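## Task

Using exactly two rods other than the green one, and no red rod at all, lay them flat in one straight line, end against end (touching or nearly), so the line's total length equals the green rod's 8 cm. Colour-to-length in cm: blue 1, magenta 2, grey 3, orange 4, lime 5, purple 6, red 7, green 8, pink 9, turquoise 10. Form no second train, and keep every rod not in the train at least one rod width from it. The train has to stay put by itself, so release the rods and pull the grippers away at the end.

## Robot and tools

Robot: two 7-joint arms, left_arm and right_arm, each ending in a two-finger gripper. The names are just labels, not image sides. Scene frame: origin on the table top midway between the arms, +x out over the table, +z up, left_arm on the +y side. All positions are in metres, orientations are quaternions written w first (qw, qx, qy, qz). On a gripper, the fingers point along its own +z and open/close along its own y. end_effector_position is the spot between the pads when shut; closed fingertips stick out about 22 mm past it (9 mm when fully open), and closing pushes the tips roughly 13 mm further from the arm, so keep that clearance above the table.

The row (used by execute_actions and move): 20 numbers, always covering both arms even if one stays still. First left_arm: x, y, z, qw, qx, qy, qz, gripper position, force_limit, speed; then the same ten for right_arm. x..qz are an absolute target pose for that gripper in the scene frame, not an offset. The last three per arm are each in [-1, 1]. Gripper position: +1 fully open (85 mm), about -0.8 pads touching, -1 squeeze until blocked. force_limit: about 20 N at -1, 128 N at 0, 235 N at +1 on a 40 mm object (less on tiny or thin things). speed: pad gap rate about 20 mm/s at -1, 85 at 0, 150 at +1; quicker closes grip a bit harder. Resending the same three numbers leaves that gripper alone; 0 is a real command. A held arm should get its last reported pose and same gripper numbers every call. Keep the quaternion identical across rows to hold orientation.

execute_actions(actions): a list of actions; each action is a list of up to 15 rows, one per control step of 1/30 s; if fewer rows, the last repeats to fill 15. Empty list just reports state and images. Each step the commanded pose is clipped to within 70 mm and 16 degrees of the measured pose, so far targets need several actions; position wins over orientation if both cannot be met. A target more than 0.6 m from the gripper's start position along any gripper axis gets the action refused for both arms; a malformed call or failing first action means nothing runs.

move(target, speed, blocking): target is one 20-number row of absolute poses; each gripper travels a straight line there, all arms finishing together, in 0.5 to 10 s. speed in m/s, 0.002 to 0.5 (default 0.25), turning capped at twice that in rad/s. No obstacle avoidance; faster moves and targets set deeper past contact hit harder. Gripper numbers are sent at the start. The result adds a 'move:' line: done, off_target, moving, held or fault, plus limits (paced = pose clipped; held = a check blocked steps, after which motion may jump fast) and each gripper's distance to its target. blocking=false returns after 0.5 s while motion continues; then use wait or stop before new rows or moves.

wait(seconds): 0 to 10, arms hold last command; returns early when a running move ends. stop(): brakes a running move (needs room); fingers continue.

zoom_image(camera, region): closer crop of the latest image; region [x0, y0, x1, y1] in pixels, at most 504x504, origin top-left. Cameras: cam_head_left, cam_head_right, cam_left_wrist, cam_right_wrist, all 504x504, images arrive in that order. Calibration (intrinsics, distortion, world-to-camera transforms) is supplied and may be slightly off.

finished_scene(scene): pass the current scene's number to end it irreversibly; it reports success and gives the next task. Only call it once the train is built and the grippers have let go and moved away.

Reading results: the state line shows each gripper's pose (printed positions can be off at long reach). 'Hand target' lines show where the controller is currently steering. 'pose unreachable' means the clearance check altered or blocked that arm. Step readings list positions at some steps; HELD marks a step where an arm's command was held back. object_status: 0 moving, 1 blocked while opening, 2 blocked while closing (a grip), 3 reached the commanded spot or pads met (small items may still be held). To grip, send -1, keep sending it, and confirm status 2. position_measured counts: 3 open, ~78 = 60 mm, 130 = 40 mm, 180 = 20 mm, 230 pads together. A new position value (change of 0.01 or more) is needed before new force_limit/speed apply; to soften a grip, open first. touch_left (-y finger) and touch_right (+y finger) give 28 cells as 7 groups of 4, from fingertip toward the arm; idle cells read near 0 with noise, about 30 at 10 N, 140 at 50 N, 240 at 100 N.

Cautions: never drop or knock anything off the table; avoid slamming, hard pushes and letting the arms touch each other. Contact torque reaching a joint limit (48.6 N m for waist, shoulder, upper arm roll, elbow; 30.6 for forearm roll, wrist pitch, wrist roll; held weight counts) freezes that arm for 10 s. Holding loads heats motors: a MOTOR HOT warning from 60 °C, and at 75 °C the arm sags (OVER-TEMPERATURE FAULT). Random brief tugs on held parts or nudges to loose objects can happen. The robot keeps holding the last command while you think. Rods left in the train must rest flat and unsupported.

Each tool is called as name(argument=value, ...) on one line, values as JSON.

## Session

execute_actions(actions=[])

Scene clock: 0.00 s.
left_arm: end_effector_position=(+0.2070, +0.0842, +0.2521) position_measured=3 object_status=3 touch_left=n/a touch_right=n/a end_effector_quat_wxyz=(+0.261, +0.833, -0.461, -0.160) | right_arm: end_effector_position=(+0.2498, -0.3671, +0.1946) position_measured=3 object_status=3 touch_left=n/a touch_right=n/a end_effector_quat_wxyz=(-0.005, +0.449, +0.888, -0.093)
Joint positions: left_arm=[ 1.005  0.301 -0.709  1.948  0.573  1.511  3.678] | right_arm=[-0.372  0.151  0.161  2.101  0.145  1.011  0.416]
Joint velocities: left_arm=[-0.001 -0.     0.    -0.001  0.    -0.    -0.001] | right_arm=[ 0.    -0.     0.001  0.    -0.001  0.     0.   ]
Motor temperatures (°C, as the motors report them): left_arm=[36 29 27 30 43 39 44] | right_arm=[31 31 29 29 34 36 42]
Hand target (left_arm): +0.207, +0.084, +0.252; +0.261, +0.833, -0.461, -0.160
Hand target (right_arm): +0.250, -0.367, +0.195; -0.005, +0.449, +0.888, -0.093

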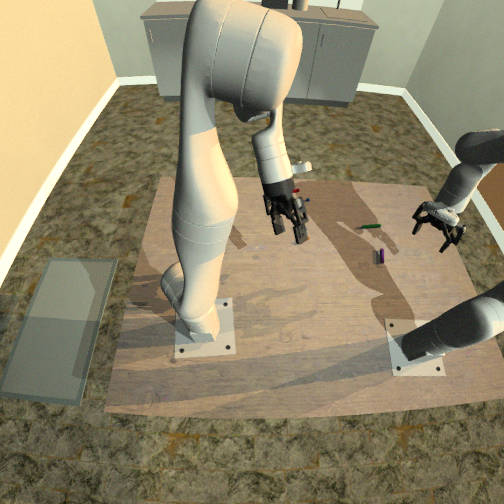

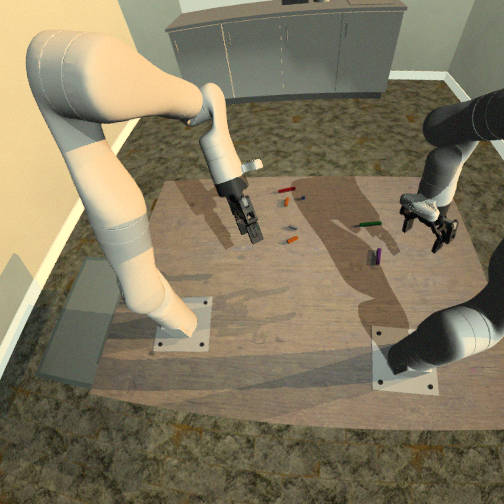

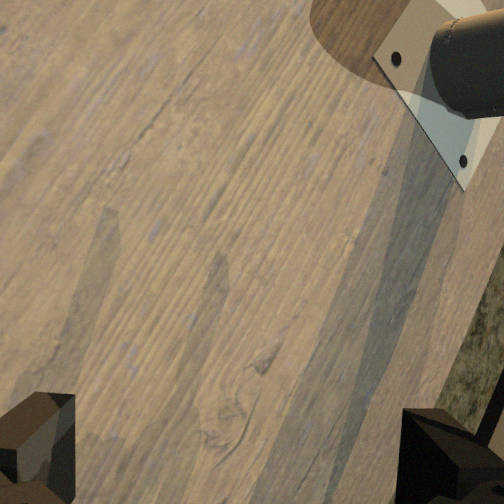

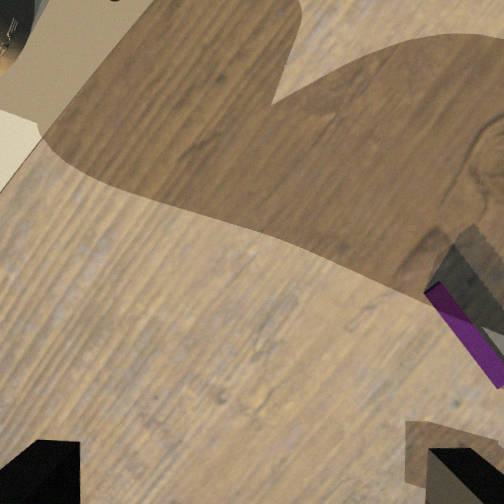

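zoom_image(camera="cam_head_right", region=[200, 150, 460, 410])

Region (200, 150, 460, 410) of cam_head_right's 504x504 image, scaled by 1.938, with more detail than that image has.

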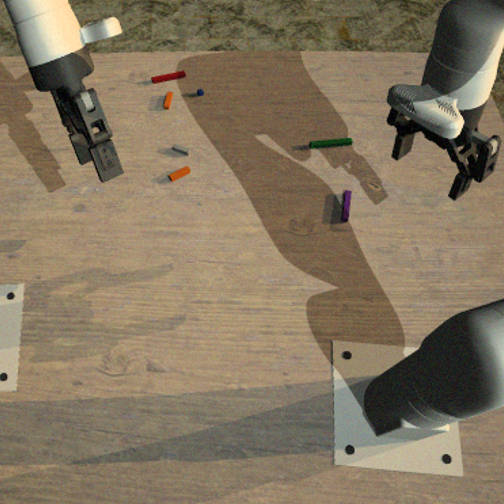

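move(target=[0.371,-0.043,0.12,0,0.866,-0.5,0,1,-0.5,0.5,0.2498,-0.3671,0.1946,-0.005,0.449,0.888,-0.093,1,0,0], speed=0.4)

Scene clock: 1.97 s.
left_arm: end_effector_position=(+0.3706, -0.0426, +0.1190) position_measured=3 object_status=3 touch_left=((-3 -2 3 -4) (5 -2 18 10) (-3 -13 -7 18) (5 -3 0 -5) (6 0 1 -3) (-3 11 6 -8) (0 8 9 12)) touch_right=((9 0 11 45) (9 -19 5 17) (22 -20 -3 0) (17 -2 6 8) (28 -3 -1 4) (25 26 -8 5) (27 -4 -32 -17)) end_effector_quat_wxyz=(-0.001, +0.867, -0.499, +0.000) | right_arm: end_effector_position=(+0.2498, -0.3671, +0.1946) position_measured=3 object_status=3 touch_left=((10 -5 10 10) (-1 -9 4 -31) (11 -7 -3 -4) (19 17 -32 -1) (12 -1 -17 7) (-4 -13 1 -3) (10 -44 10 2)) touch_right=((3 0 -7 -6) (2 -2 -1 -4) (5 -3 8 1) (0 -17 10 2) (-4 -2 -1 10) (2 4 -7 -2) (2 -1 -9 1)) end_effector_quat_wxyz=(-0.005, +0.449, +0.889, -0.093)
Joint positions: left_arm=[ 1.302  0.698 -0.689  1.623  0.504  1.005  4.024] | right_arm=[-0.372  0.151  0.161  2.101  0.146  1.011  0.416]
Joint velocities: left_arm=[-0.001  0.005  0.002  0.001 -0.002 -0.001  0.001] | right_arm=[ 0.     0.     0.001 -0.001  0.001  0.    -0.   ]
Motor temperatures (°C, as the motors report them): left_arm=[36 29 27 30 43 39 44] | right_arm=[31 31 29 29 34 36 42]
Hand target (left_arm): +0.371, -0.043, +0.119; -0.001, +0.867, -0.499, +0.000
Hand target (right_arm): +0.250, -0.367, +0.195; -0.005, +0.449, +0.889, -0.093
Off the commanded pose (left_arm): 0.001 m, 0 deg.
Off the commanded pose (right_arm): 0.000 m, 0 deg.
move: done
camera_calibration (this result's frames):
cam_left_wrist: T_world_to_cam=[[-0.837871, -0.545811, 0.00794303, 0.289412], [-0.545607, 0.837831, 0.0187853, 0.285454], [-0.0169081, 0.0114059, -0.999792, 0.27321], [0, 0, 0, 1]] pos_world=[0.402855, -0.0843142, 0.265492]
cam_right_wrist: T_world_to_cam=[[0.760914, 0.621063, -0.187856, 0.0803207], [0.637353, -0.769684, 0.03699, -0.390806], [-0.121617, -0.147877, -0.9815, 0.314786], [0, 0, 0, 1]] pos_world=[0.226247, -0.304131, 0.338507]

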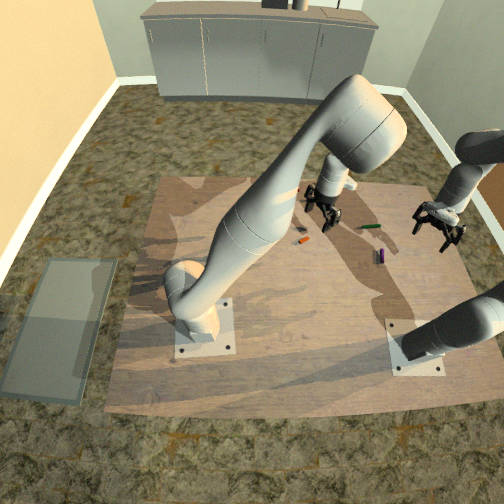

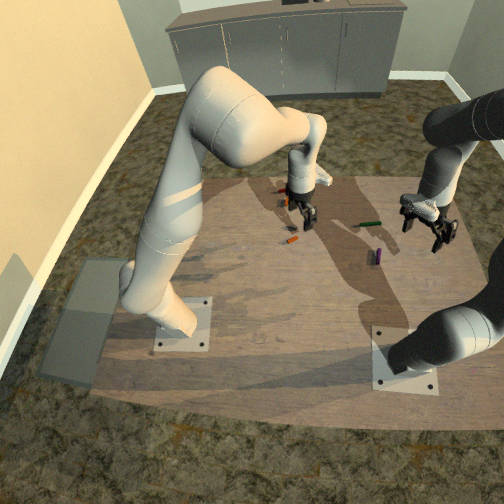

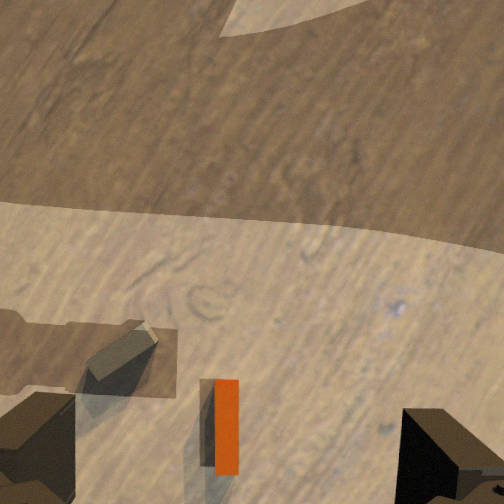

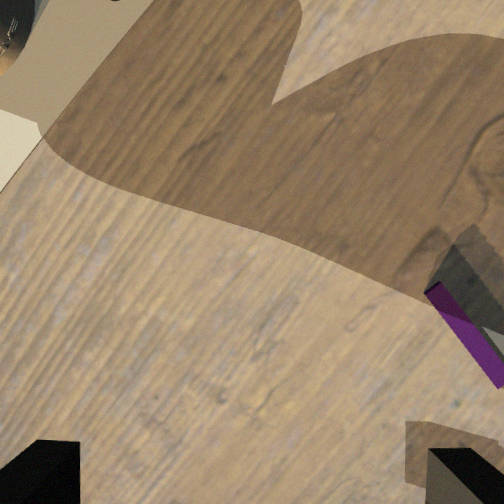

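execute_actions(actions=[[[0.355,-0.0185,0.07,0,0.866,-0.5,0,-0.2,-0.5,1,0.2498,-0.3671,0.1946,-0.005,0.449,0.888,-0.093,1,0,0]],[[0.355,-0.0185,0.027,0,0.866,-0.5,0,-0.2,-0.5,1,0.2498,-0.3671,0.1946,-0.005,0.449,0.888,-0.093,1,0,0]],[[0.355,-0.0185,0.027,0,0.866,-0.5,0,-0.2,-0.5,1,0.2498,-0.3671,0.1946,-0.005,0.449,0.888,-0.093,1,0,0]]])

Scene clock: 3.73 s.
left_arm: end_effector_position=(+0.3550, -0.0185, +0.0270) position_measured=154 object_status=3 touch_left=((-4 -7 -6 -7) (8 -3 11 7) (-4 4 0 13) (10 0 4 -6) (16 1 -5 -13) (-1 12 0 -2) (-9 2 10 1)) touch_right=((-1 12 -20 -12) (0 -22 -12 20) (-16 20 21 -33) (-24 -22 18 8) (-4 -21 -7 10) (-17 2 22 5) (3 7 17 -22)) end_effector_quat_wxyz=(+0.000, +0.866, -0.500, +0.000) | right_arm: end_effector_position=(+0.2498, -0.3671, +0.1946) position_measured=3 object_status=3 touch_left=((-10 -20 -18 5) (-22 -4 -7 12) (8 -5 -1 -16) (1 -12 3 -16) (-8 -13 -10 2) (14 6 17 1) (-3 6 -6 14)) touch_right=((13 11 7 -5) (5 8 -10 0) (4 -8 7 0) (2 -3 3 7) (-1 -11 2 17) (5 -9 0 -14) (7 4 -5 -3)) end_effector_quat_wxyz=(-0.005, +0.449, +0.889, -0.093)
Joint positions: left_arm=[ 1.25   0.8   -0.599  1.799  0.639  0.745  3.875] | right_arm=[-0.372  0.151  0.161  2.101  0.146  1.011  0.416]
Joint velocities: left_arm=[ 0.001 -0.     0.    -0.    -0.    -0.001  0.   ] | right_arm=[ 0.001  0.    -0.001 -0.001  0.001  0.     0.   ]
Motor temperatures (°C, as the motors report them): left_arm=[36 29 27 30 43 39 44] | right_arm=[31 31 29 29 34 36 42]
Hand target (left_arm): +0.355, -0.019, +0.027; +0.000, +0.866, -0.500, +0.000
Hand target (right_arm): +0.250, -0.367, +0.195; -0.005, +0.449, +0.889, -0.093
Off the commanded pose (left_arm): 0.000 m, 0 deg.
Off the commanded pose (right_arm): 0.000 m, 0 deg.
Step readings (end_effector_position; steps 1 to 15: 1st action; 16 to 30: 2nd action; 31 to 45: 3rd action):
0: left_arm (+0.3706, -0.0425, +0.1188) | right_arm (+0.2498, -0.3671, +0.1946)
1: left_arm (+0.3705, -0.0424, +0.1185) | right_arm (+0.2498, -0.3671, +0.1946)
2: left_arm (+0.3699, -0.0416, +0.1169) | right_arm (+0.2498, -0.3671, +0.1946)
4: left_arm (+0.3668, -0.0368, +0.1081) | right_arm (+0.2498, -0.3671, +0.1946)
8: left_arm (+0.3565, -0.0208, +0.0793) | right_arm (+0.2498, -0.3671, +0.1946)
15: left_arm (+0.3546, -0.0188, +0.0701) | right_arm (+0.2498, -0.3671, +0.1946)
16: left_arm (+0.3548, -0.0184, +0.0694) | right_arm (+0.2498, -0.3671, +0.1946)
17: left_arm (+0.3554, -0.0178, +0.0661) | right_arm (+0.2498, -0.3671, +0.1946)
19: left_arm (+0.3559, -0.0157, +0.0499) | right_arm (+0.2498, -0.3671, +0.1946)
23: left_arm (+0.3539, -0.0190, +0.0286) | right_arm (+0.2498, -0.3671, +0.1946)
30: left_arm (+0.3548, -0.0187, +0.0273) | right_arm (+0.2498, -0.3671, +0.1946)
31: left_arm (+0.3548, -0.0187, +0.0272) | right_arm (+0.2498, -0.3671, +0.1946)
32: left_arm (+0.3549, -0.0186, +0.0271) | right_arm (+0.2498, -0.3671, +0.1946)
34: left_arm (+0.3550, -0.0186, +0.0271) | right_arm (+0.2498, -0.3671, +0.1946)
38: left_arm (+0.3550, -0.0185, +0.0270) | right_arm (+0.2498, -0.3671, +0.1946)
45: end_effector_position above
camera_calibration (this result's frames):
cam_left_wrist: T_world_to_cam=[[-0.839093, -0.543901, 0.0097343, 0.290617], [-0.543681, 0.839086, 0.0186137, 0.257845], [-0.0182919, 0.0103262, -0.999779, 0.181177], [0, 0, 0, 1]] pos_world=[0.387354, -0.0601584, 0.173509]
cam_right_wrist: T_world_to_cam=[[0.760914, 0.621062, -0.18786, 0.0803217], [0.637352, -0.769684, 0.0369906, -0.390806], [-0.121619, -0.14788, -0.981499, 0.314786], [0, 0, 0, 1]] pos_world=[0.226247, -0.304132, 0.338507]

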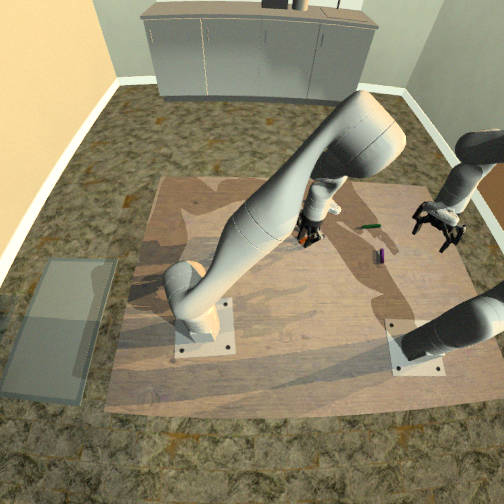

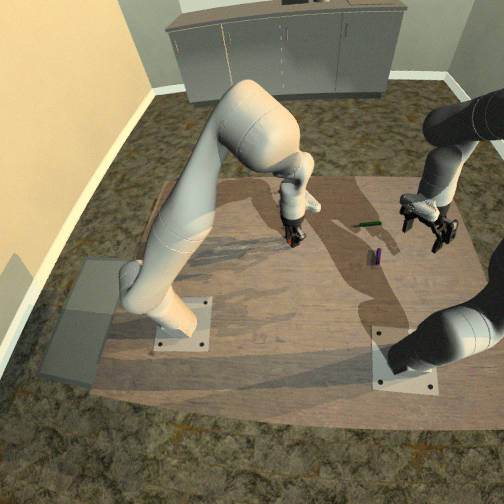

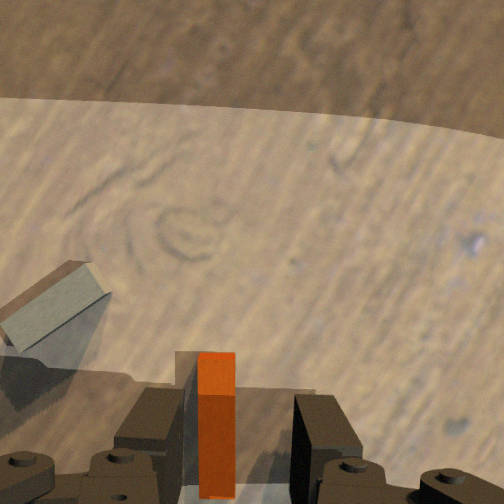

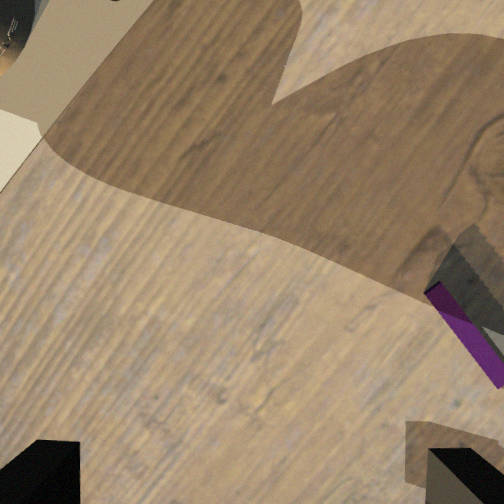

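move(target=[0.545,0.01,0.12,0,0.982,-0.191,0,-0.2,-0.5,1,0.2498,-0.3671,0.1946,-0.005,0.449,0.888,-0.093,1,0,0], speed=0.4)

Scene clock: 5.43 s.
left_arm: end_effector_position=(+0.5450, +0.0081, +0.1201) position_measured=154 object_status=3 touch_left=((5 6 -3 -9) (3 1 4 1) (-3 -16 -1 4) (3 6 -4 -3) (5 -4 0 -7) (-1 9 5 1) (1 -1 7 8)) touch_right=((-14 -36 -12 -6) (14 -14 -35 22) (-13 -2 10 -20) (2 18 16 -30) (17 -8 -6 6) (-3 12 16 -11) (-1 12 -5 15)) end_effector_quat_wxyz=(+0.001, +0.982, -0.191, +0.000) | right_arm: end_effector_position=(+0.2498, -0.3671, +0.1946) position_measured=3 object_status=3 touch_left=((0 -18 6 -11) (10 12 13 -5) (-7 -18 -1 -8) (-1 5 9 5) (-7 -23 16 -25) (11 15 -8 -1) (-6 -16 -3 -6)) touch_right=((4 4 8 -4) (2 1 -4 0) (2 -7 10 7) (6 3 7 8) (10 1 6 12) (2 2 -12 -4) (-2 -6 -21 -1)) end_effector_quat_wxyz=(-0.005, +0.449, +0.889, -0.093)
Joint positions: left_arm=[ 0.968  0.929 -0.793  1.194  0.644  1.264  4.432] | right_arm=[-0.372  0.151  0.161  2.101  0.146  1.011  0.416]
Joint velocities: left_arm=[-0.012  0.012 -0.001 -0.007 -0.001  0.001  0.   ] | right_arm=[0.001 0.    0.    0.    0.001 0.    0.   ]
Motor temperatures (°C, as the motors report them): left_arm=[36 29 27 30 43 39 44] | right_arm=[31 31 29 29 34 36 42]
Hand target (left_arm): +0.545, +0.009, +0.120; +0.001, +0.982, -0.190, -0.000
Hand target (right_arm): +0.250, -0.367, +0.195; -0.005, +0.449, +0.889, -0.093
Off the commanded pose (left_arm): 0.002 m, 0 deg.
Off the commanded pose (right_arm): 0.000 m, 0 deg.
move: done
camera_calibration (this result's frames):
cam_left_wrist: T_world_to_cam=[[-0.326487, -0.945125, 0.0120835, 0.187217], [-0.94497, 0.326663, 0.0179718, 0.560062], [-0.0209329, -0.00555099, -0.999765, 0.279046], [0, 0, 0, 1]] pos_world=[0.596206, -0.00445948, 0.266653]
cam_right_wrist: T_world_to_cam=[[0.760914, 0.621062, -0.18786, 0.0803219], [0.637352, -0.769684, 0.0369906, -0.390806], [-0.121619, -0.14788, -0.981499, 0.314786], [0, 0, 0, 1]] pos_world=[0.226247, -0.304132, 0.338507]

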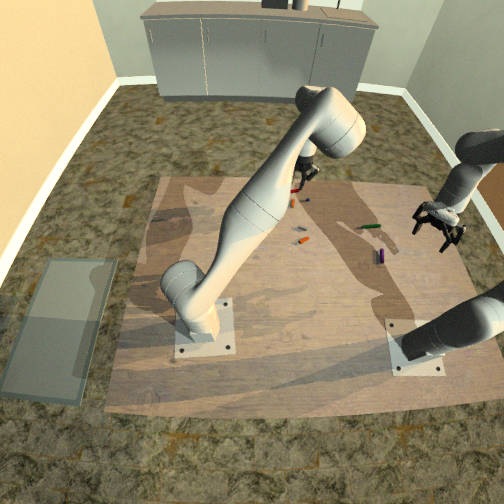

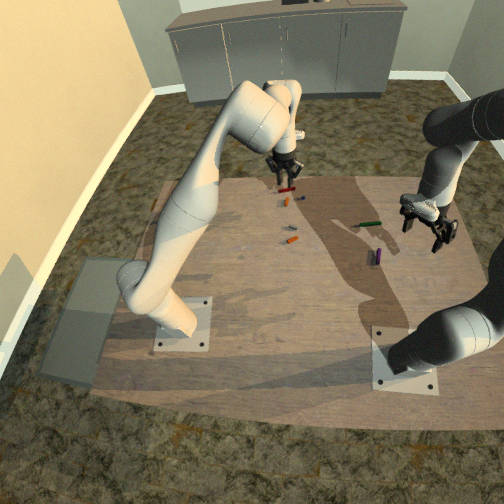

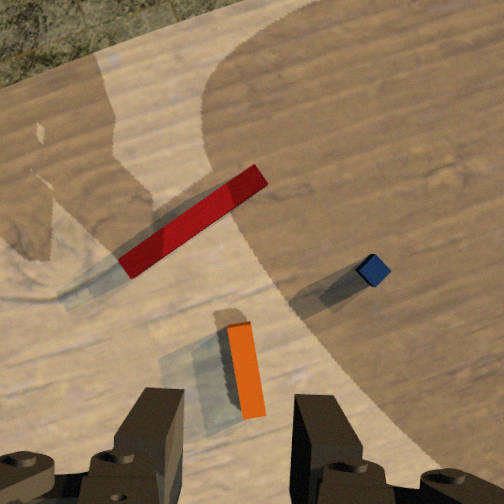

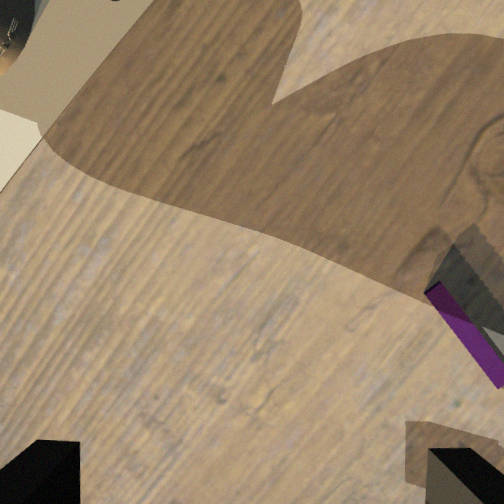

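execute_actions(actions=[[[0.539,0.010,0.07,0,0.9925,-0.122,0,-0.2,-0.5,1,0.2498,-0.3671,0.1946,-0.005,0.449,0.888,-0.093,1,0,0]],[[0.539,0.010,0.027,0,0.9925,-0.122,0,-0.2,-0.5,1,0.2498,-0.3671,0.1946,-0.005,0.449,0.888,-0.093,1,0,0]],[[0.539,0.010,0.027,0,0.9925,-0.122,0,-1,-0.5,0.5,0.2498,-0.3671,0.1946,-0.005,0.449,0.888,-0.093,1,0,0]]])

Scene clock: 7.20 s.
left_arm: end_effector_position=(+0.5391, +0.0099, +0.0272) position_measured=209 object_status=2 touch_left=((511 557 505 400) (106 130 111 91) (4 -10 -4 2) (7 -9 -2 2) (14 -4 -6 -7) (-5 12 9 -1) (1 0 10 3)) touch_right=((496 567 572 484) (115 101 115 139) (-10 19 -28 -10) (-16 -1 -14 -12) (-6 -1 1 -17) (1 34 30 -3) (20 9 -9 -13)) end_effector_quat_wxyz=(+0.000, +0.993, -0.122, +0.000) | right_arm: end_effector_position=(+0.2498, -0.3671, +0.1946) position_measured=3 object_status=3 touch_left=((-11 5 24 16) (-18 7 15 6) (6 -8 -51 14) (7 -2 -6 21) (-23 -11 -6 -5) (-6 -2 -4 16) (1 -10 3 27)) touch_right=((21 8 0 -1) (3 -9 1 -2) (6 -6 11 -5) (3 3 4 -1) (-2 -9 14 5) (10 -1 -4 2) (8 0 -9 3)) end_effector_quat_wxyz=(-0.005, +0.449, +0.889, -0.093)
Joint positions: left_arm=[ 0.978  1.046 -0.765  1.297  0.744  1.086  4.496] | right_arm=[-0.372  0.151  0.161  2.101  0.146  1.011  0.416]
Joint velocities: left_arm=[ 0.    -0.     0.     0.001  0.     0.     0.   ] | right_arm=[ 0.    -0.001 -0.    -0.     0.001 -0.001 -0.   ]
Motor temperatures (°C, as the motors report them): left_arm=[36 29 27 30 43 39 44] | right_arm=[31 31 29 29 34 36 42]
Hand target (left_arm): +0.539, +0.010, +0.027; -0.000, +0.993, -0.122, +0.000
Hand target (right_arm): +0.250, -0.367, +0.195; -0.005, +0.449, +0.889, -0.093
Off the commanded pose (left_arm): 0.000 m, 0 deg.
Off the commanded pose (right_arm): 0.000 m, 0 deg.
Step readings (end_effector_position; steps 1 to 15: 1st action; 16 to 30: 2nd action; 31 to 45: 3rd action):
0: left_arm (+0.5454, +0.0087, +0.1196) | right_arm (+0.2498, -0.3671, +0.1946)
1: left_arm (+0.5452, +0.0088, +0.1189) | right_arm (+0.2498, -0.3671, +0.1946)
2: left_arm (+0.5448, +0.0090, +0.1157) | right_arm (+0.2498, -0.3671, +0.1946)
4: left_arm (+0.5420, +0.0101, +0.0984) | right_arm (+0.2498, -0.3671, +0.1946)
8: left_arm (+0.5384, +0.0101, +0.0711) | right_arm (+0.2498, -0.3671, +0.1946)
15: left_arm (+0.5390, +0.0102, +0.0702) | right_arm (+0.2498, -0.3671, +0.1946)
16: left_arm (+0.5389, +0.0103, +0.0693) | right_arm (+0.2498, -0.3671, +0.1946)
17: left_arm (+0.5392, +0.0106, +0.0654) | right_arm (+0.2498, -0.3671, +0.1946)
19: left_arm (+0.5390, +0.0119, +0.0463) | right_arm (+0.2498, -0.3671, +0.1946)
23: left_arm (+0.5380, +0.0094, +0.0275) | right_arm (+0.2498, -0.3671, +0.1946)
30: left_arm (+0.5389, +0.0100, +0.0272) | right_arm (+0.2498, -0.3671, +0.1946)
31: left_arm (+0.5389, +0.0100, +0.0271) | right_arm (+0.2498, -0.3671, +0.1946)
32: left_arm (+0.5390, +0.0100, +0.0271) | right_arm (+0.2498, -0.3671, +0.1946)
34: left_arm (+0.5390, +0.0100, +0.0270) | right_arm (+0.2498, -0.3671, +0.1946)
38: left_arm (+0.5391, +0.0099, +0.0272) | right_arm (+0.2498, -0.3671, +0.1946)
45: end_effector_position above
camera_calibration (this result's frames):
cam_left_wrist: T_world_to_cam=[[-0.191894, -0.981366, 0.00985987, 0.116008], [-0.981214, 0.192048, 0.018342, 0.576363], [-0.0198938, -0.00615494, -0.999783, 0.185434], [0, 0, 0, 1]] pos_world=[0.591486, 0.00429821, 0.173679]
cam_right_wrist: T_world_to_cam=[[0.760914, 0.621062, -0.18786, 0.0803217], [0.637352, -0.769684, 0.0369907, -0.390806], [-0.121619, -0.14788, -0.981499, 0.314786], [0, 0, 0, 1]] pos_world=[0.226247, -0.304132, 0.338507]

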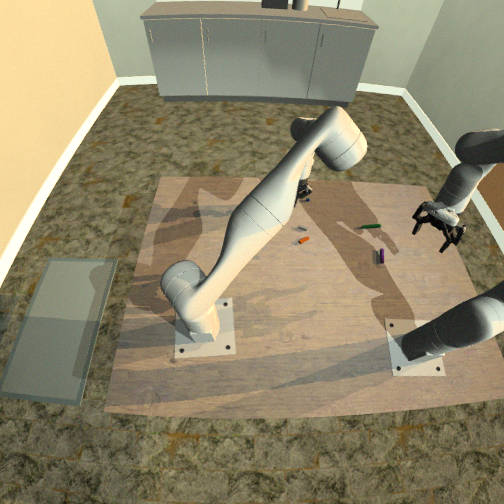

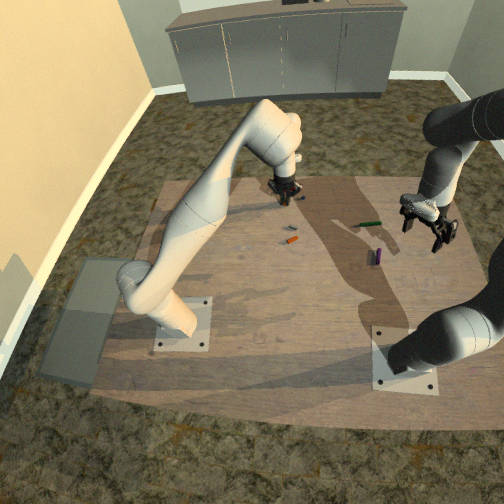

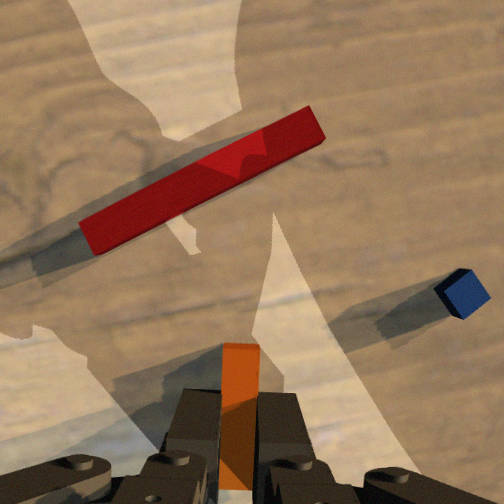

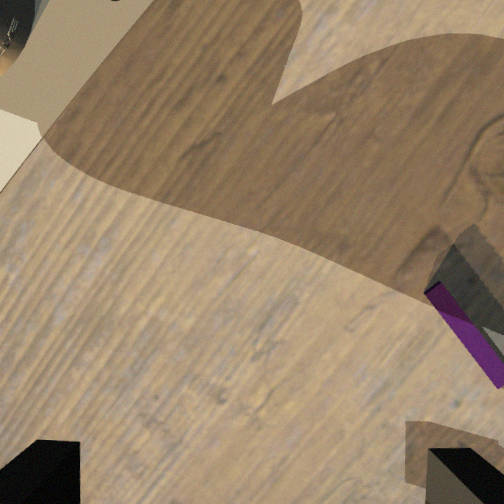

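move(target=[0.539,0.010,0.07,0,0.9925,-0.122,0,-1,-0.5,0.5,0.2498,-0.3671,0.1946,-0.005,0.449,0.888,-0.093,1,0,0], speed=0.4)

move(target=[0.336,0.024,0.07,0,0.866,-0.5,0,-1,-0.5,0.5,0.2498,-0.3671,0.1946,-0.005,0.449,0.888,-0.093,1,0,0], speed=0.4)

Scene clock: 8.10 s.
left_arm: end_effector_position=(+0.5391, +0.0100, +0.0698) position_measured=209 object_status=2 touch_left=((503 563 505 405) (109 135 118 85) (-4 -13 -5 10) (3 -1 -2 -5) (-3 0 -5 0) (-4 8 0 -2) (5 4 13 12)) touch_right=((531 525 599 473) (108 108 118 118) (19 -7 26 6) (-5 7 5 -12) (-13 -15 12 -6) (16 -4 16 3) (-1 9 0 6)) end_effector_quat_wxyz=(-0.000, +0.993, -0.122, -0.000) | right_arm: end_effector_position=(+0.2498, -0.3671, +0.1946) position_measured=3 object_status=3 touch_left=((-6 15 22 -7) (20 18 -3 0) (12 -4 -15 25) (-4 2 30 25) (34 -1 -44 1) (-7 -2 21 16) (0 -7 -8 1)) touch_right=((-3 4 -5 -5) (-8 10 1 -3) (4 -17 7 -1) (6 -6 7 -4) (5 -9 4 3) (3 -2 -7 -5) (8 -3 -8 3)) end_effector_quat_wxyz=(-0.005, +0.449, +0.889, -0.093)
Joint positions: left_arm=[ 0.986  0.988 -0.794  1.27   0.705  1.164  4.523] | right_arm=[-0.372  0.151  0.161  2.101  0.146  1.011  0.416]
Joint velocities: left_arm=[ 0.003 -0.002  0.001  0.     0.001  0.001  0.   ] | right_arm=[-0.001  0.     0.     0.     0.     0.001  0.   ]
Motor temperatures (°C, as the motors report them): left_arm=[36 29 27 30 43 39 44] | right_arm=[31 31 29 29 34 36 42]
Hand target (left_arm): +0.539, +0.010, +0.070; -0.000, +0.993, -0.122, +0.000
Hand target (right_arm): +0.250, -0.367, +0.195; -0.005, +0.449, +0.889, -0.093
Off the commanded pose (left_arm): 0.000 m, 0 deg.
Off the commanded pose (right_arm): 0.000 m, 0 deg.
move: done
camera_calibration (this result's frames):
cam_left_wrist: T_world_to_cam=[[-0.191799, -0.981388, 0.00951966, 0.115632], [-0.981225, 0.19195, 0.0187875, 0.575577], [-0.0202651, -0.00573749, -0.999778, 0.228305], [0, 0, 0, 1]] pos_world=[0.591575, 0.00430831, 0.21634]
cam_right_wrist: T_world_to_cam=[[0.760914, 0.621062, -0.18786, 0.0803218], [0.637352, -0.769684, 0.0369906, -0.390806], [-0.12162, -0.14788, -0.981499, 0.314786], [0, 0, 0, 1]] pos_world=[0.226247, -0.304132, 0.338507]

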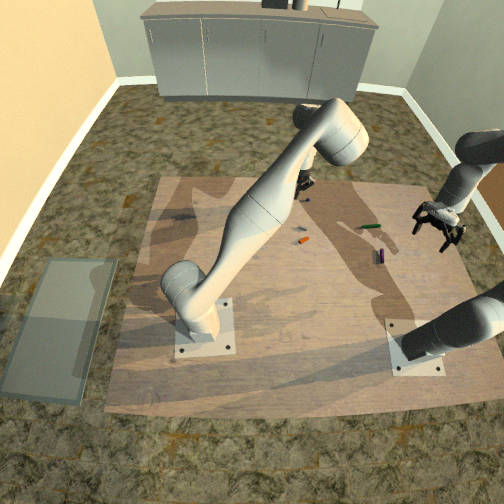

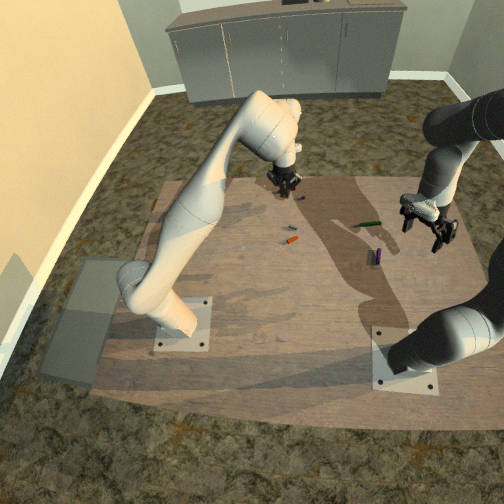

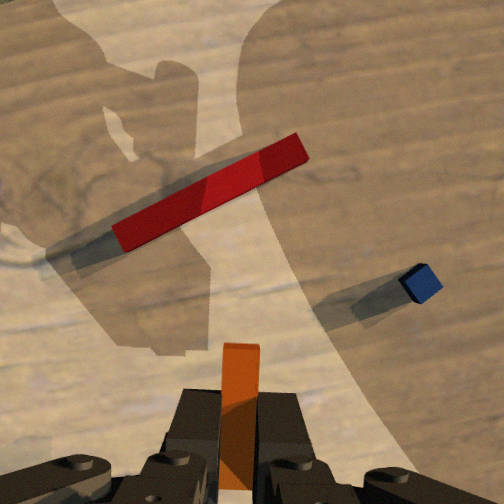

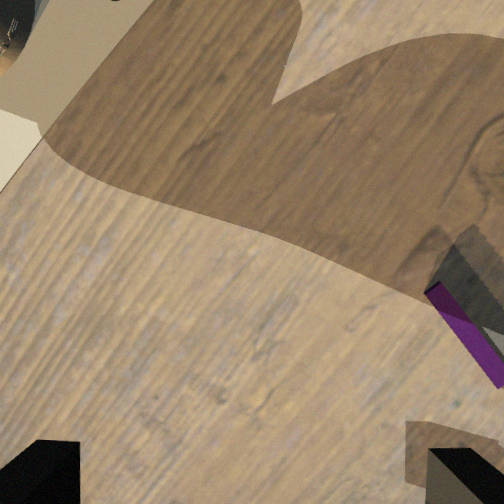

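Scene clock: 9.53 s.
left_arm: end_effector_position=(+0.3361, +0.0255, +0.0701) position_measured=209 object_status=2 touch_left=((509 567 507 386) (98 136 117 86) (-2 -5 -11 10) (10 -6 -5 0) (15 -10 9 -1) (-10 7 11 -7) (-1 -3 12 5)) touch_right=((533 507 598 496) (88 109 101 131) (4 22 -2 7) (13 5 -10 -11) (-38 1 -27 -3) (-14 47 36 -32) (-18 -32 7 0)) end_effector_quat_wxyz=(-0.001, +0.866, -0.500, -0.001) | right_arm: end_effector_position=(+0.2498, -0.3671, +0.1946) position_measured=3 object_status=3 touch_left=((9 -8 13 10) (-8 10 -8 -8) (30 -4 -18 -5) (-6 -16 -1 -8) (3 -4 -11 26) (2 5 -31 -2) (8 0 5 -28)) touch_right=((4 1 -6 -2) (-2 1 -6 -8) (-2 -7 9 10) (6 -9 1 -9) (-1 1 3 4) (2 -7 0 1) (19 2 -5 6)) end_effector_quat_wxyz=(-0.005, +0.449, +0.889, -0.093)
Joint positions: left_arm=[ 1.278  0.66  -0.669  1.924  0.581  0.761  3.844] | right_arm=[-0.372  0.151  0.161  2.101  0.146  1.011  0.416]
Joint velocities: left_arm=[ 0.006 -0.012  0.     0.003 -0.    -0.001  0.001] | right_arm=[ 0.     0.     0.001 -0.001 -0.    -0.001  0.   ]
Motor temperatures (°C, as the motors report them): left_arm=[36 29 27 30 43 39 44] | right_arm=[31 31 29 29 34 36 42]
Hand target (left_arm): +0.336, +0.025, +0.071; -0.001, +0.866, -0.501, -0.000
Hand target (right_arm): +0.250, -0.367, +0.195; -0.005, +0.449, +0.889, -0.093
Off the commanded pose (left_arm): 0.001 m, 0 deg.
Off the commanded pose (right_arm): 0.000 m, 0 deg.
move: done
camera_calibration (this result's frames):
cam_left_wrist: T_world_to_cam=[[-0.839407, -0.543443, 0.00808442, 0.298448], [-0.543205, 0.839346, 0.0206331, 0.209571], [-0.0179985, 0.0129281, -0.999754, 0.22325], [0, 0, 0, 1]] pos_world=[0.368378, -0.0165991, 0.216459]
cam_right_wrist: T_world_to_cam=[[0.760914, 0.621062, -0.18786, 0.0803217], [0.637352, -0.769684, 0.0369907, -0.390806], [-0.121619, -0.14788, -0.981499, 0.314786], [0, 0, 0, 1]] pos_world=[0.226247, -0.304132, 0.338507]

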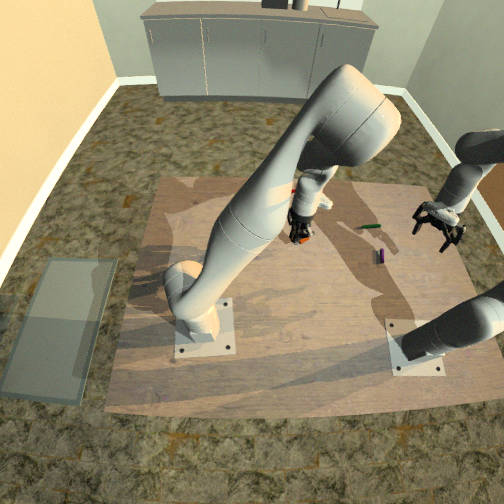

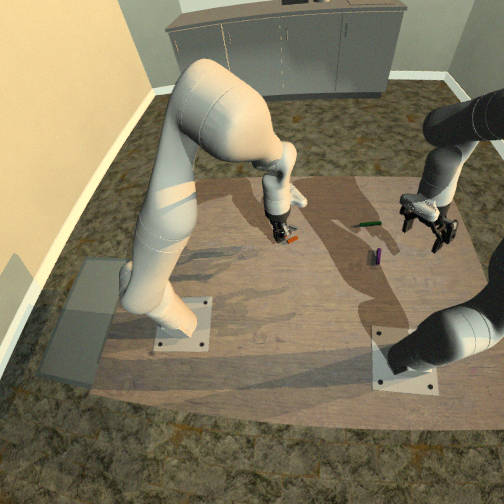

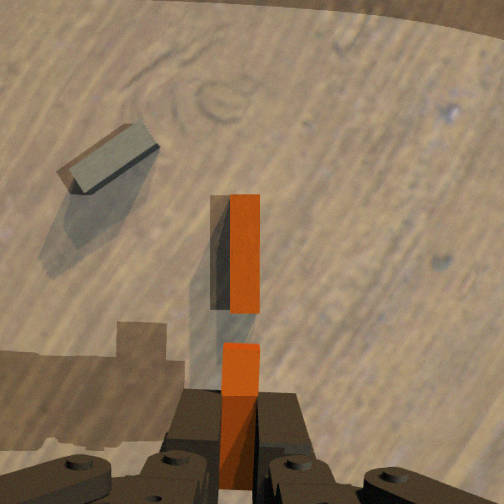

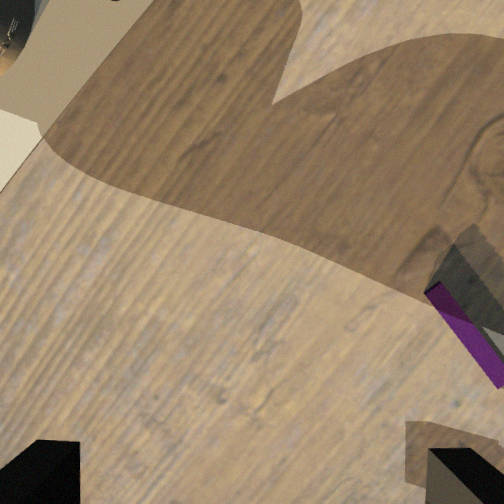

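execute_actions(actions=[[[0.335,0.024,0.045,0,0.866,-0.5,0,-1,-0.5,0.5,0.2498,-0.3671,0.1946,-0.005,0.449,0.888,-0.093,1,0,0]],[[0.335,0.024,0.028,0,0.866,-0.5,0,-1,-0.5,0.5,0.2498,-0.3671,0.1946,-0.005,0.449,0.888,-0.093,1,0,0]],[[0.335,0.024,0.028,0,0.866,-0.5,0,-1,-0.5,0.5,0.2498,-0.3671,0.1946,-0.005,0.449,0.888,-0.093,1,0,0]]])

Scene clock: 11.17 s.
left_arm: end_effector_position=(+0.3350, +0.0240, +0.0280) position_measured=209 object_status=2 touch_left=((511 561 498 392) (108 143 113 95) (-2 -12 2 9) (16 -2 0 3) (8 -14 -1 -15) (-6 -4 10 -8) (8 2 8 10)) touch_right=((511 507 592 480) (107 114 139 97) (9 -5 23 0) (24 15 -20 -29) (-3 -15 -2 -6) (7 -20 -8 -11) (16 -8 2 -18)) end_effector_quat_wxyz=(+0.000, +0.866, -0.500, +0.000) | right_arm: end_effector_position=(+0.2498, -0.3671, +0.1946) position_measured=3 object_status=3 touch_left=((3 -7 20 -19) (6 -18 -15 6) (-8 8 -14 3) (21 17 14 6) (16 -4 12 5) (29 -6 2 1) (-5 2 0 -15)) touch_right=((6 -6 5 -4) (5 8 8 -1) (-10 -9 9 -4) (-3 -5 5 -2) (12 2 -6 6) (2 0 -8 -2) (1 4 -7 4)) end_effector_quat_wxyz=(-0.005, +0.449, +0.889, -0.093)
Joint positions: left_arm=[ 1.232  0.738 -0.6    1.953  0.67   0.658  3.773] | right_arm=[-0.372  0.151  0.161  2.101  0.146  1.011  0.416]
Joint velocities: left_arm=[ 0.     0.     0.    -0.001  0.     0.    -0.001] | right_arm=[ 0.001 -0.001  0.001  0.    -0.     0.001 -0.   ]
Motor temperatures (°C, as the motors report them): left_arm=[36 29 27 30 43 39 44] | right_arm=[31 31 29 29 34 36 42]
Hand target (left_arm): +0.335, +0.024, +0.028; +0.000, +0.866, -0.500, +0.000
Hand target (right_arm): +0.250, -0.367, +0.195; -0.005, +0.449, +0.889, -0.093
Off the commanded pose (left_arm): 0.000 m, 0 deg.
Off the commanded pose (right_arm): 0.000 m, 0 deg.
Step readings (end_effector_position; steps 1 to 15: 1st action; 16 to 30: 2nd action; 31 to 45: 3rd action):
0: left_arm (+0.3360, +0.0252, +0.0704) | right_arm (+0.2498, -0.3671, +0.1946)
1: left_arm (+0.3360, +0.0254, +0.0698) | right_arm (+0.2498, -0.3671, +0.1946)
2: left_arm (+0.3363, +0.0260, +0.0666) | right_arm (+0.2498, -0.3671, +0.1946)
4: left_arm (+0.3361, +0.0270, +0.0535) | right_arm (+0.2498, -0.3671, +0.1946)
8: left_arm (+0.3342, +0.0228, +0.0459) | right_arm (+0.2498, -0.3671, +0.1946)
15: left_arm (+0.3349, +0.0239, +0.0451) | right_arm (+0.2498, -0.3671, +0.1946)
16: left_arm (+0.3350, +0.0242, +0.0445) | right_arm (+0.2498, -0.3671, +0.1946)
17: left_arm (+0.3354, +0.0249, +0.0415) | right_arm (+0.2498, -0.3671, +0.1946)
19: left_arm (+0.3355, +0.0257, +0.0314) | right_arm (+0.2498, -0.3671, +0.1946)
23: left_arm (+0.3344, +0.0231, +0.0285) | right_arm (+0.2498, -0.3671, +0.1946)
30: left_arm (+0.3349, +0.0239, +0.0281) | right_arm (+0.2498, -0.3671, +0.1946)
31: left_arm (+0.3349, +0.0239, +0.0281) | right_arm (+0.2498, -0.3671, +0.1946)
32: left_arm (+0.3350, +0.0240, +0.0280) | right_arm (+0.2498, -0.3671, +0.1946)
34: left_arm (+0.3350, +0.0240, +0.0280) | right_arm (+0.2498, -0.3671, +0.1946)
38: left_arm (+0.3350, +0.0240, +0.0280) | right_arm (+0.2498, -0.3671, +0.1946)
45: end_effector_position above
camera_calibration (this result's frames):
cam_left_wrist: T_world_to_cam=[[-0.839093, -0.543901, 0.00973249, 0.296943], [-0.54368, 0.839086, 0.0186188, 0.21129], [-0.0182932, 0.0103316, -0.999779, 0.18137], [0, 0, 0, 1]] pos_world=[0.367354, -0.0176571, 0.174506]
cam_right_wrist: T_world_to_cam=[[0.760914, 0.621062, -0.18786, 0.0803217], [0.637352, -0.769684, 0.0369906, -0.390806], [-0.121619, -0.14788, -0.981499, 0.314786], [0, 0, 0, 1]] pos_world=[0.226247, -0.304132, 0.338507]

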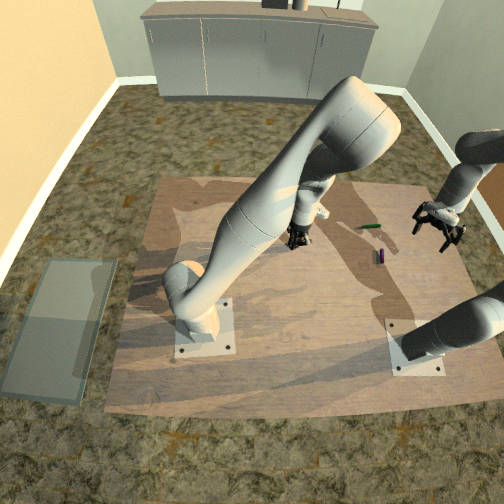

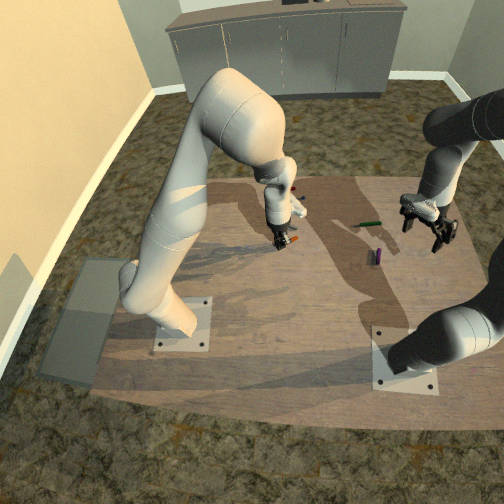

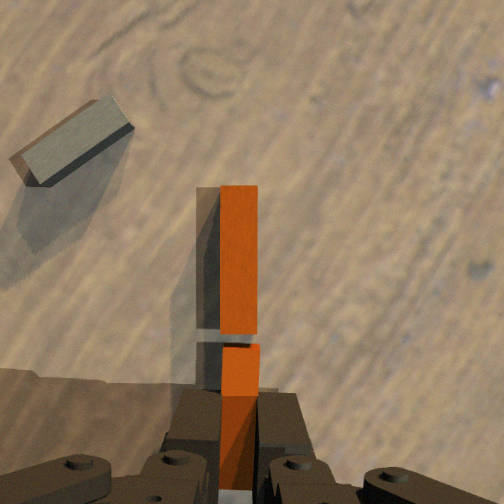

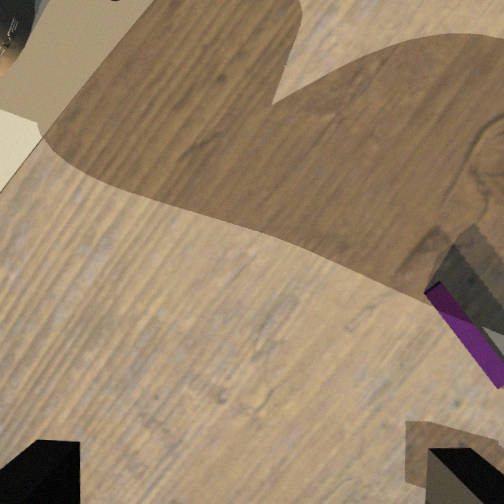

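Gap ~3 mm; nudge 2 mm, release, lift.

execute_actions(actions=[[[0.3361,0.0222,0.027,0,0.866,-0.5,0,-1,-0.5,0.5,0.2498,-0.3671,0.1946,-0.005,0.449,0.888,-0.093,1,0,0]],[[0.3361,0.0222,0.027,0,0.866,-0.5,0,-0.2,-0.5,0.5,0.2498,-0.3671,0.1946,-0.005,0.449,0.888,-0.093,1,0,0]],[[0.3361,0.0222,0.09,0,0.866,-0.5,0,-0.2,-0.5,0.5,0.2498,-0.3671,0.1946,-0.005,0.449,0.888,-0.093,1,0,0]],[[0.3361,0.0222,0.15,0,0.866,-0.5,0,-0.2,-0.5,0.5,0.2498,-0.3671,0.1946,-0.005,0.449,0.888,-0.093,1,0,0]]])

Scene clock: 13.37 s.
left_arm: end_effector_position=(+0.3365, +0.0225, +0.1496) position_measured=154 object_status=3 touch_left=((6 -10 0 -5) (7 -5 16 7) (1 -16 -2 6) (4 2 -4 -8) (-1 -6 -4 -7) (5 0 5 -1) (10 8 11 3)) touch_right=((-3 15 3 -7) (36 -32 -7 18) (22 -13 -5 27) (8 4 14 -3) (-23 7 -16 -13) (-11 6 7 -30) (17 0 -17 -28)) end_effector_quat_wxyz=(-0.001, +0.866, -0.500, -0.000) | right_arm: end_effector_position=(+0.2498, -0.3671, +0.1946) position_measured=3 object_status=3 touch_left=((10 7 19 8) (13 0 4 23) (20 11 -23 -24) (1 3 3 5) (14 11 -2 -18) (10 -10 -8 -9) (16 -24 -9 14)) touch_right=((3 5 1 2) (-1 3 2 2) (4 -6 3 2) (-4 -8 1 -1) (1 2 -2 3) (-6 -6 -11 10) (-7 7 -11 6)) end_effector_quat_wxyz=(-0.005, +0.449, +0.889, -0.093)
Joint positions: left_arm=[ 1.348  0.526 -0.753  1.826  0.431  0.961  3.979] | right_arm=[-0.372  0.151  0.161  2.101  0.146  1.011  0.416]
Joint velocities: left_arm=[ 0.008 -0.009  0.003 -0.002 -0.002  0.     0.001] | right_arm=[ 0.     0.     0.     0.001 -0.     0.001  0.   ]
Motor temperatures (°C, as the motors report them): left_arm=[36 29 27 30 43 39 44] | right_arm=[31 31 29 29 34 36 42]
Hand target (left_arm): +0.336, +0.022, +0.150; -0.000, +0.866, -0.500, +0.000
Hand target (right_arm): +0.250, -0.367, +0.195; -0.005, +0.449, +0.889, -0.093
Off the commanded pose (left_arm): 0.001 m, 0 deg.
Off the commanded pose (right_arm): 0.000 m, 0 deg.
Step readings (end_effector_position; steps 1 to 15: 1st action; 16 to 30: 2nd action; 31 to 45: 3rd action; 46 to 60: 4th action):
0: left_arm (+0.3350, +0.0240, +0.0280) | right_arm (+0.2498, -0.3671, +0.1946)
1: left_arm (+0.3351, +0.0239, +0.0278) | right_arm (+0.2498, -0.3671, +0.1946)
2: left_arm (+0.3357, +0.0232, +0.0272) | right_arm (+0.2498, -0.3671, +0.1946)
4: left_arm (+0.3361, +0.0222, +0.0273) | right_arm (+0.2498, -0.3671, +0.1946)
8: left_arm (+0.3361, +0.0221, +0.0271) | right_arm (+0.2498, -0.3671, +0.1946)
15: left_arm (+0.3361, +0.0221, +0.0271) | right_arm (+0.2498, -0.3671, +0.1946)
16: left_arm (+0.3361, +0.0221, +0.0271) | right_arm (+0.2498, -0.3671, +0.1946)
17: left_arm (+0.3361, +0.0221, +0.0271) | right_arm (+0.2498, -0.3671, +0.1946)
19: left_arm (+0.3361, +0.0222, +0.0270) | right_arm (+0.2498, -0.3671, +0.1946)
23: left_arm (+0.3361, +0.0222, +0.0270) | right_arm (+0.2498, -0.3671, +0.1946)
30: left_arm (+0.3361, +0.0222, +0.0270) | right_arm (+0.2498, -0.3671, +0.1946)
31: left_arm (+0.3361, +0.0220, +0.0276) | right_arm (+0.2498, -0.3671, +0.1946)
32: left_arm (+0.3358, +0.0214, +0.0305) | right_arm (+0.2498, -0.3671, +0.1946)
34: left_arm (+0.3355, +0.0199, +0.0445) | right_arm (+0.2498, -0.3671, +0.1946)
38: left_arm (+0.3369, +0.0229, +0.0816) | right_arm (+0.2498, -0.3671, +0.1946)
45: left_arm (+0.3366, +0.0229, +0.0894) | right_arm (+0.2498, -0.3671, +0.1946)
46: left_arm (+0.3364, +0.0224, +0.0902) | right_arm (+0.2498, -0.3671, +0.1946)
47: left_arm (+0.3358, +0.0216, +0.0935) | right_arm (+0.2498, -0.3671, +0.1946)
49: left_arm (+0.3352, +0.0199, +0.1090) | right_arm (+0.2498, -0.3671, +0.1946)
53: left_arm (+0.3375, +0.0234, +0.1446) | right_arm (+0.2498, -0.3671, +0.1946)
60: end_effector_position above
camera_calibration (this result's frames):
cam_left_wrist: T_world_to_cam=[[-0.838589, -0.544688, 0.0091186, 0.29617], [-0.544454, 0.838559, 0.0197052, 0.21117], [-0.0183796, 0.0115599, -0.999764, 0.302965], [0, 0, 0, 1]] pos_world=[0.368906, -0.0192604, 0.296032]
cam_right_wrist: T_world_to_cam=[[0.760914, 0.621062, -0.18786, 0.0803218], [0.637352, -0.769684, 0.0369907, -0.390806], [-0.121619, -0.14788, -0.981499, 0.314786], [0, 0, 0, 1]] pos_world=[0.226247, -0.304132, 0.338507]

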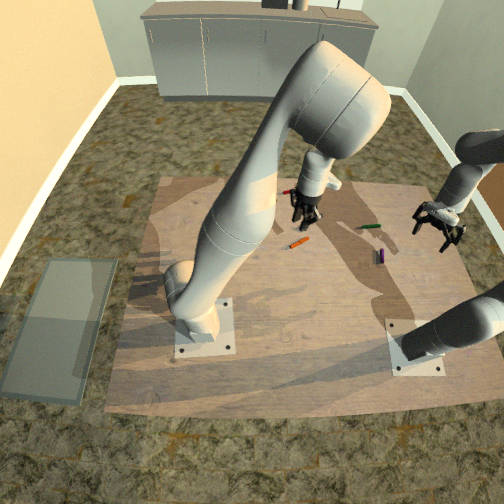

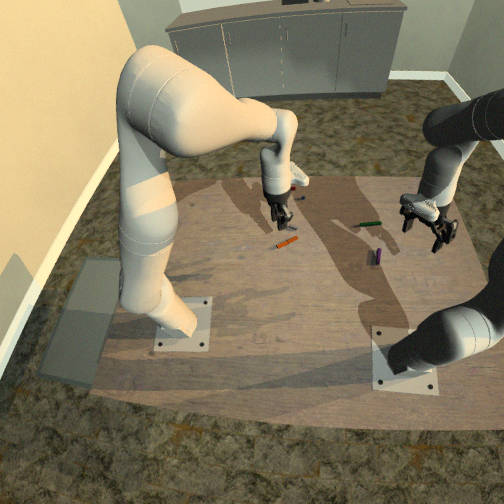

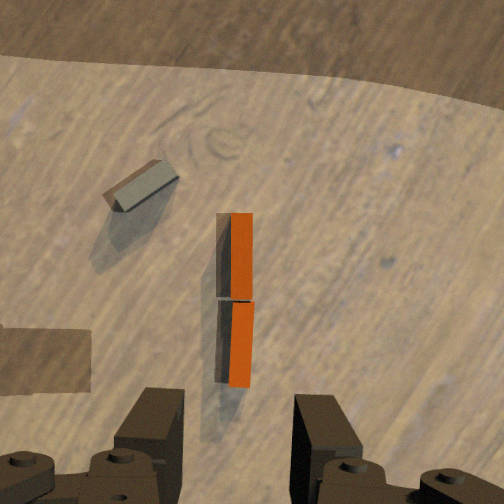

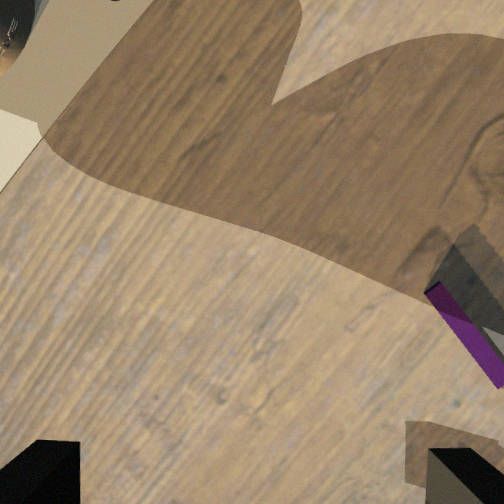

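finished_scene(scene=1)

The scene is finished: the task was done.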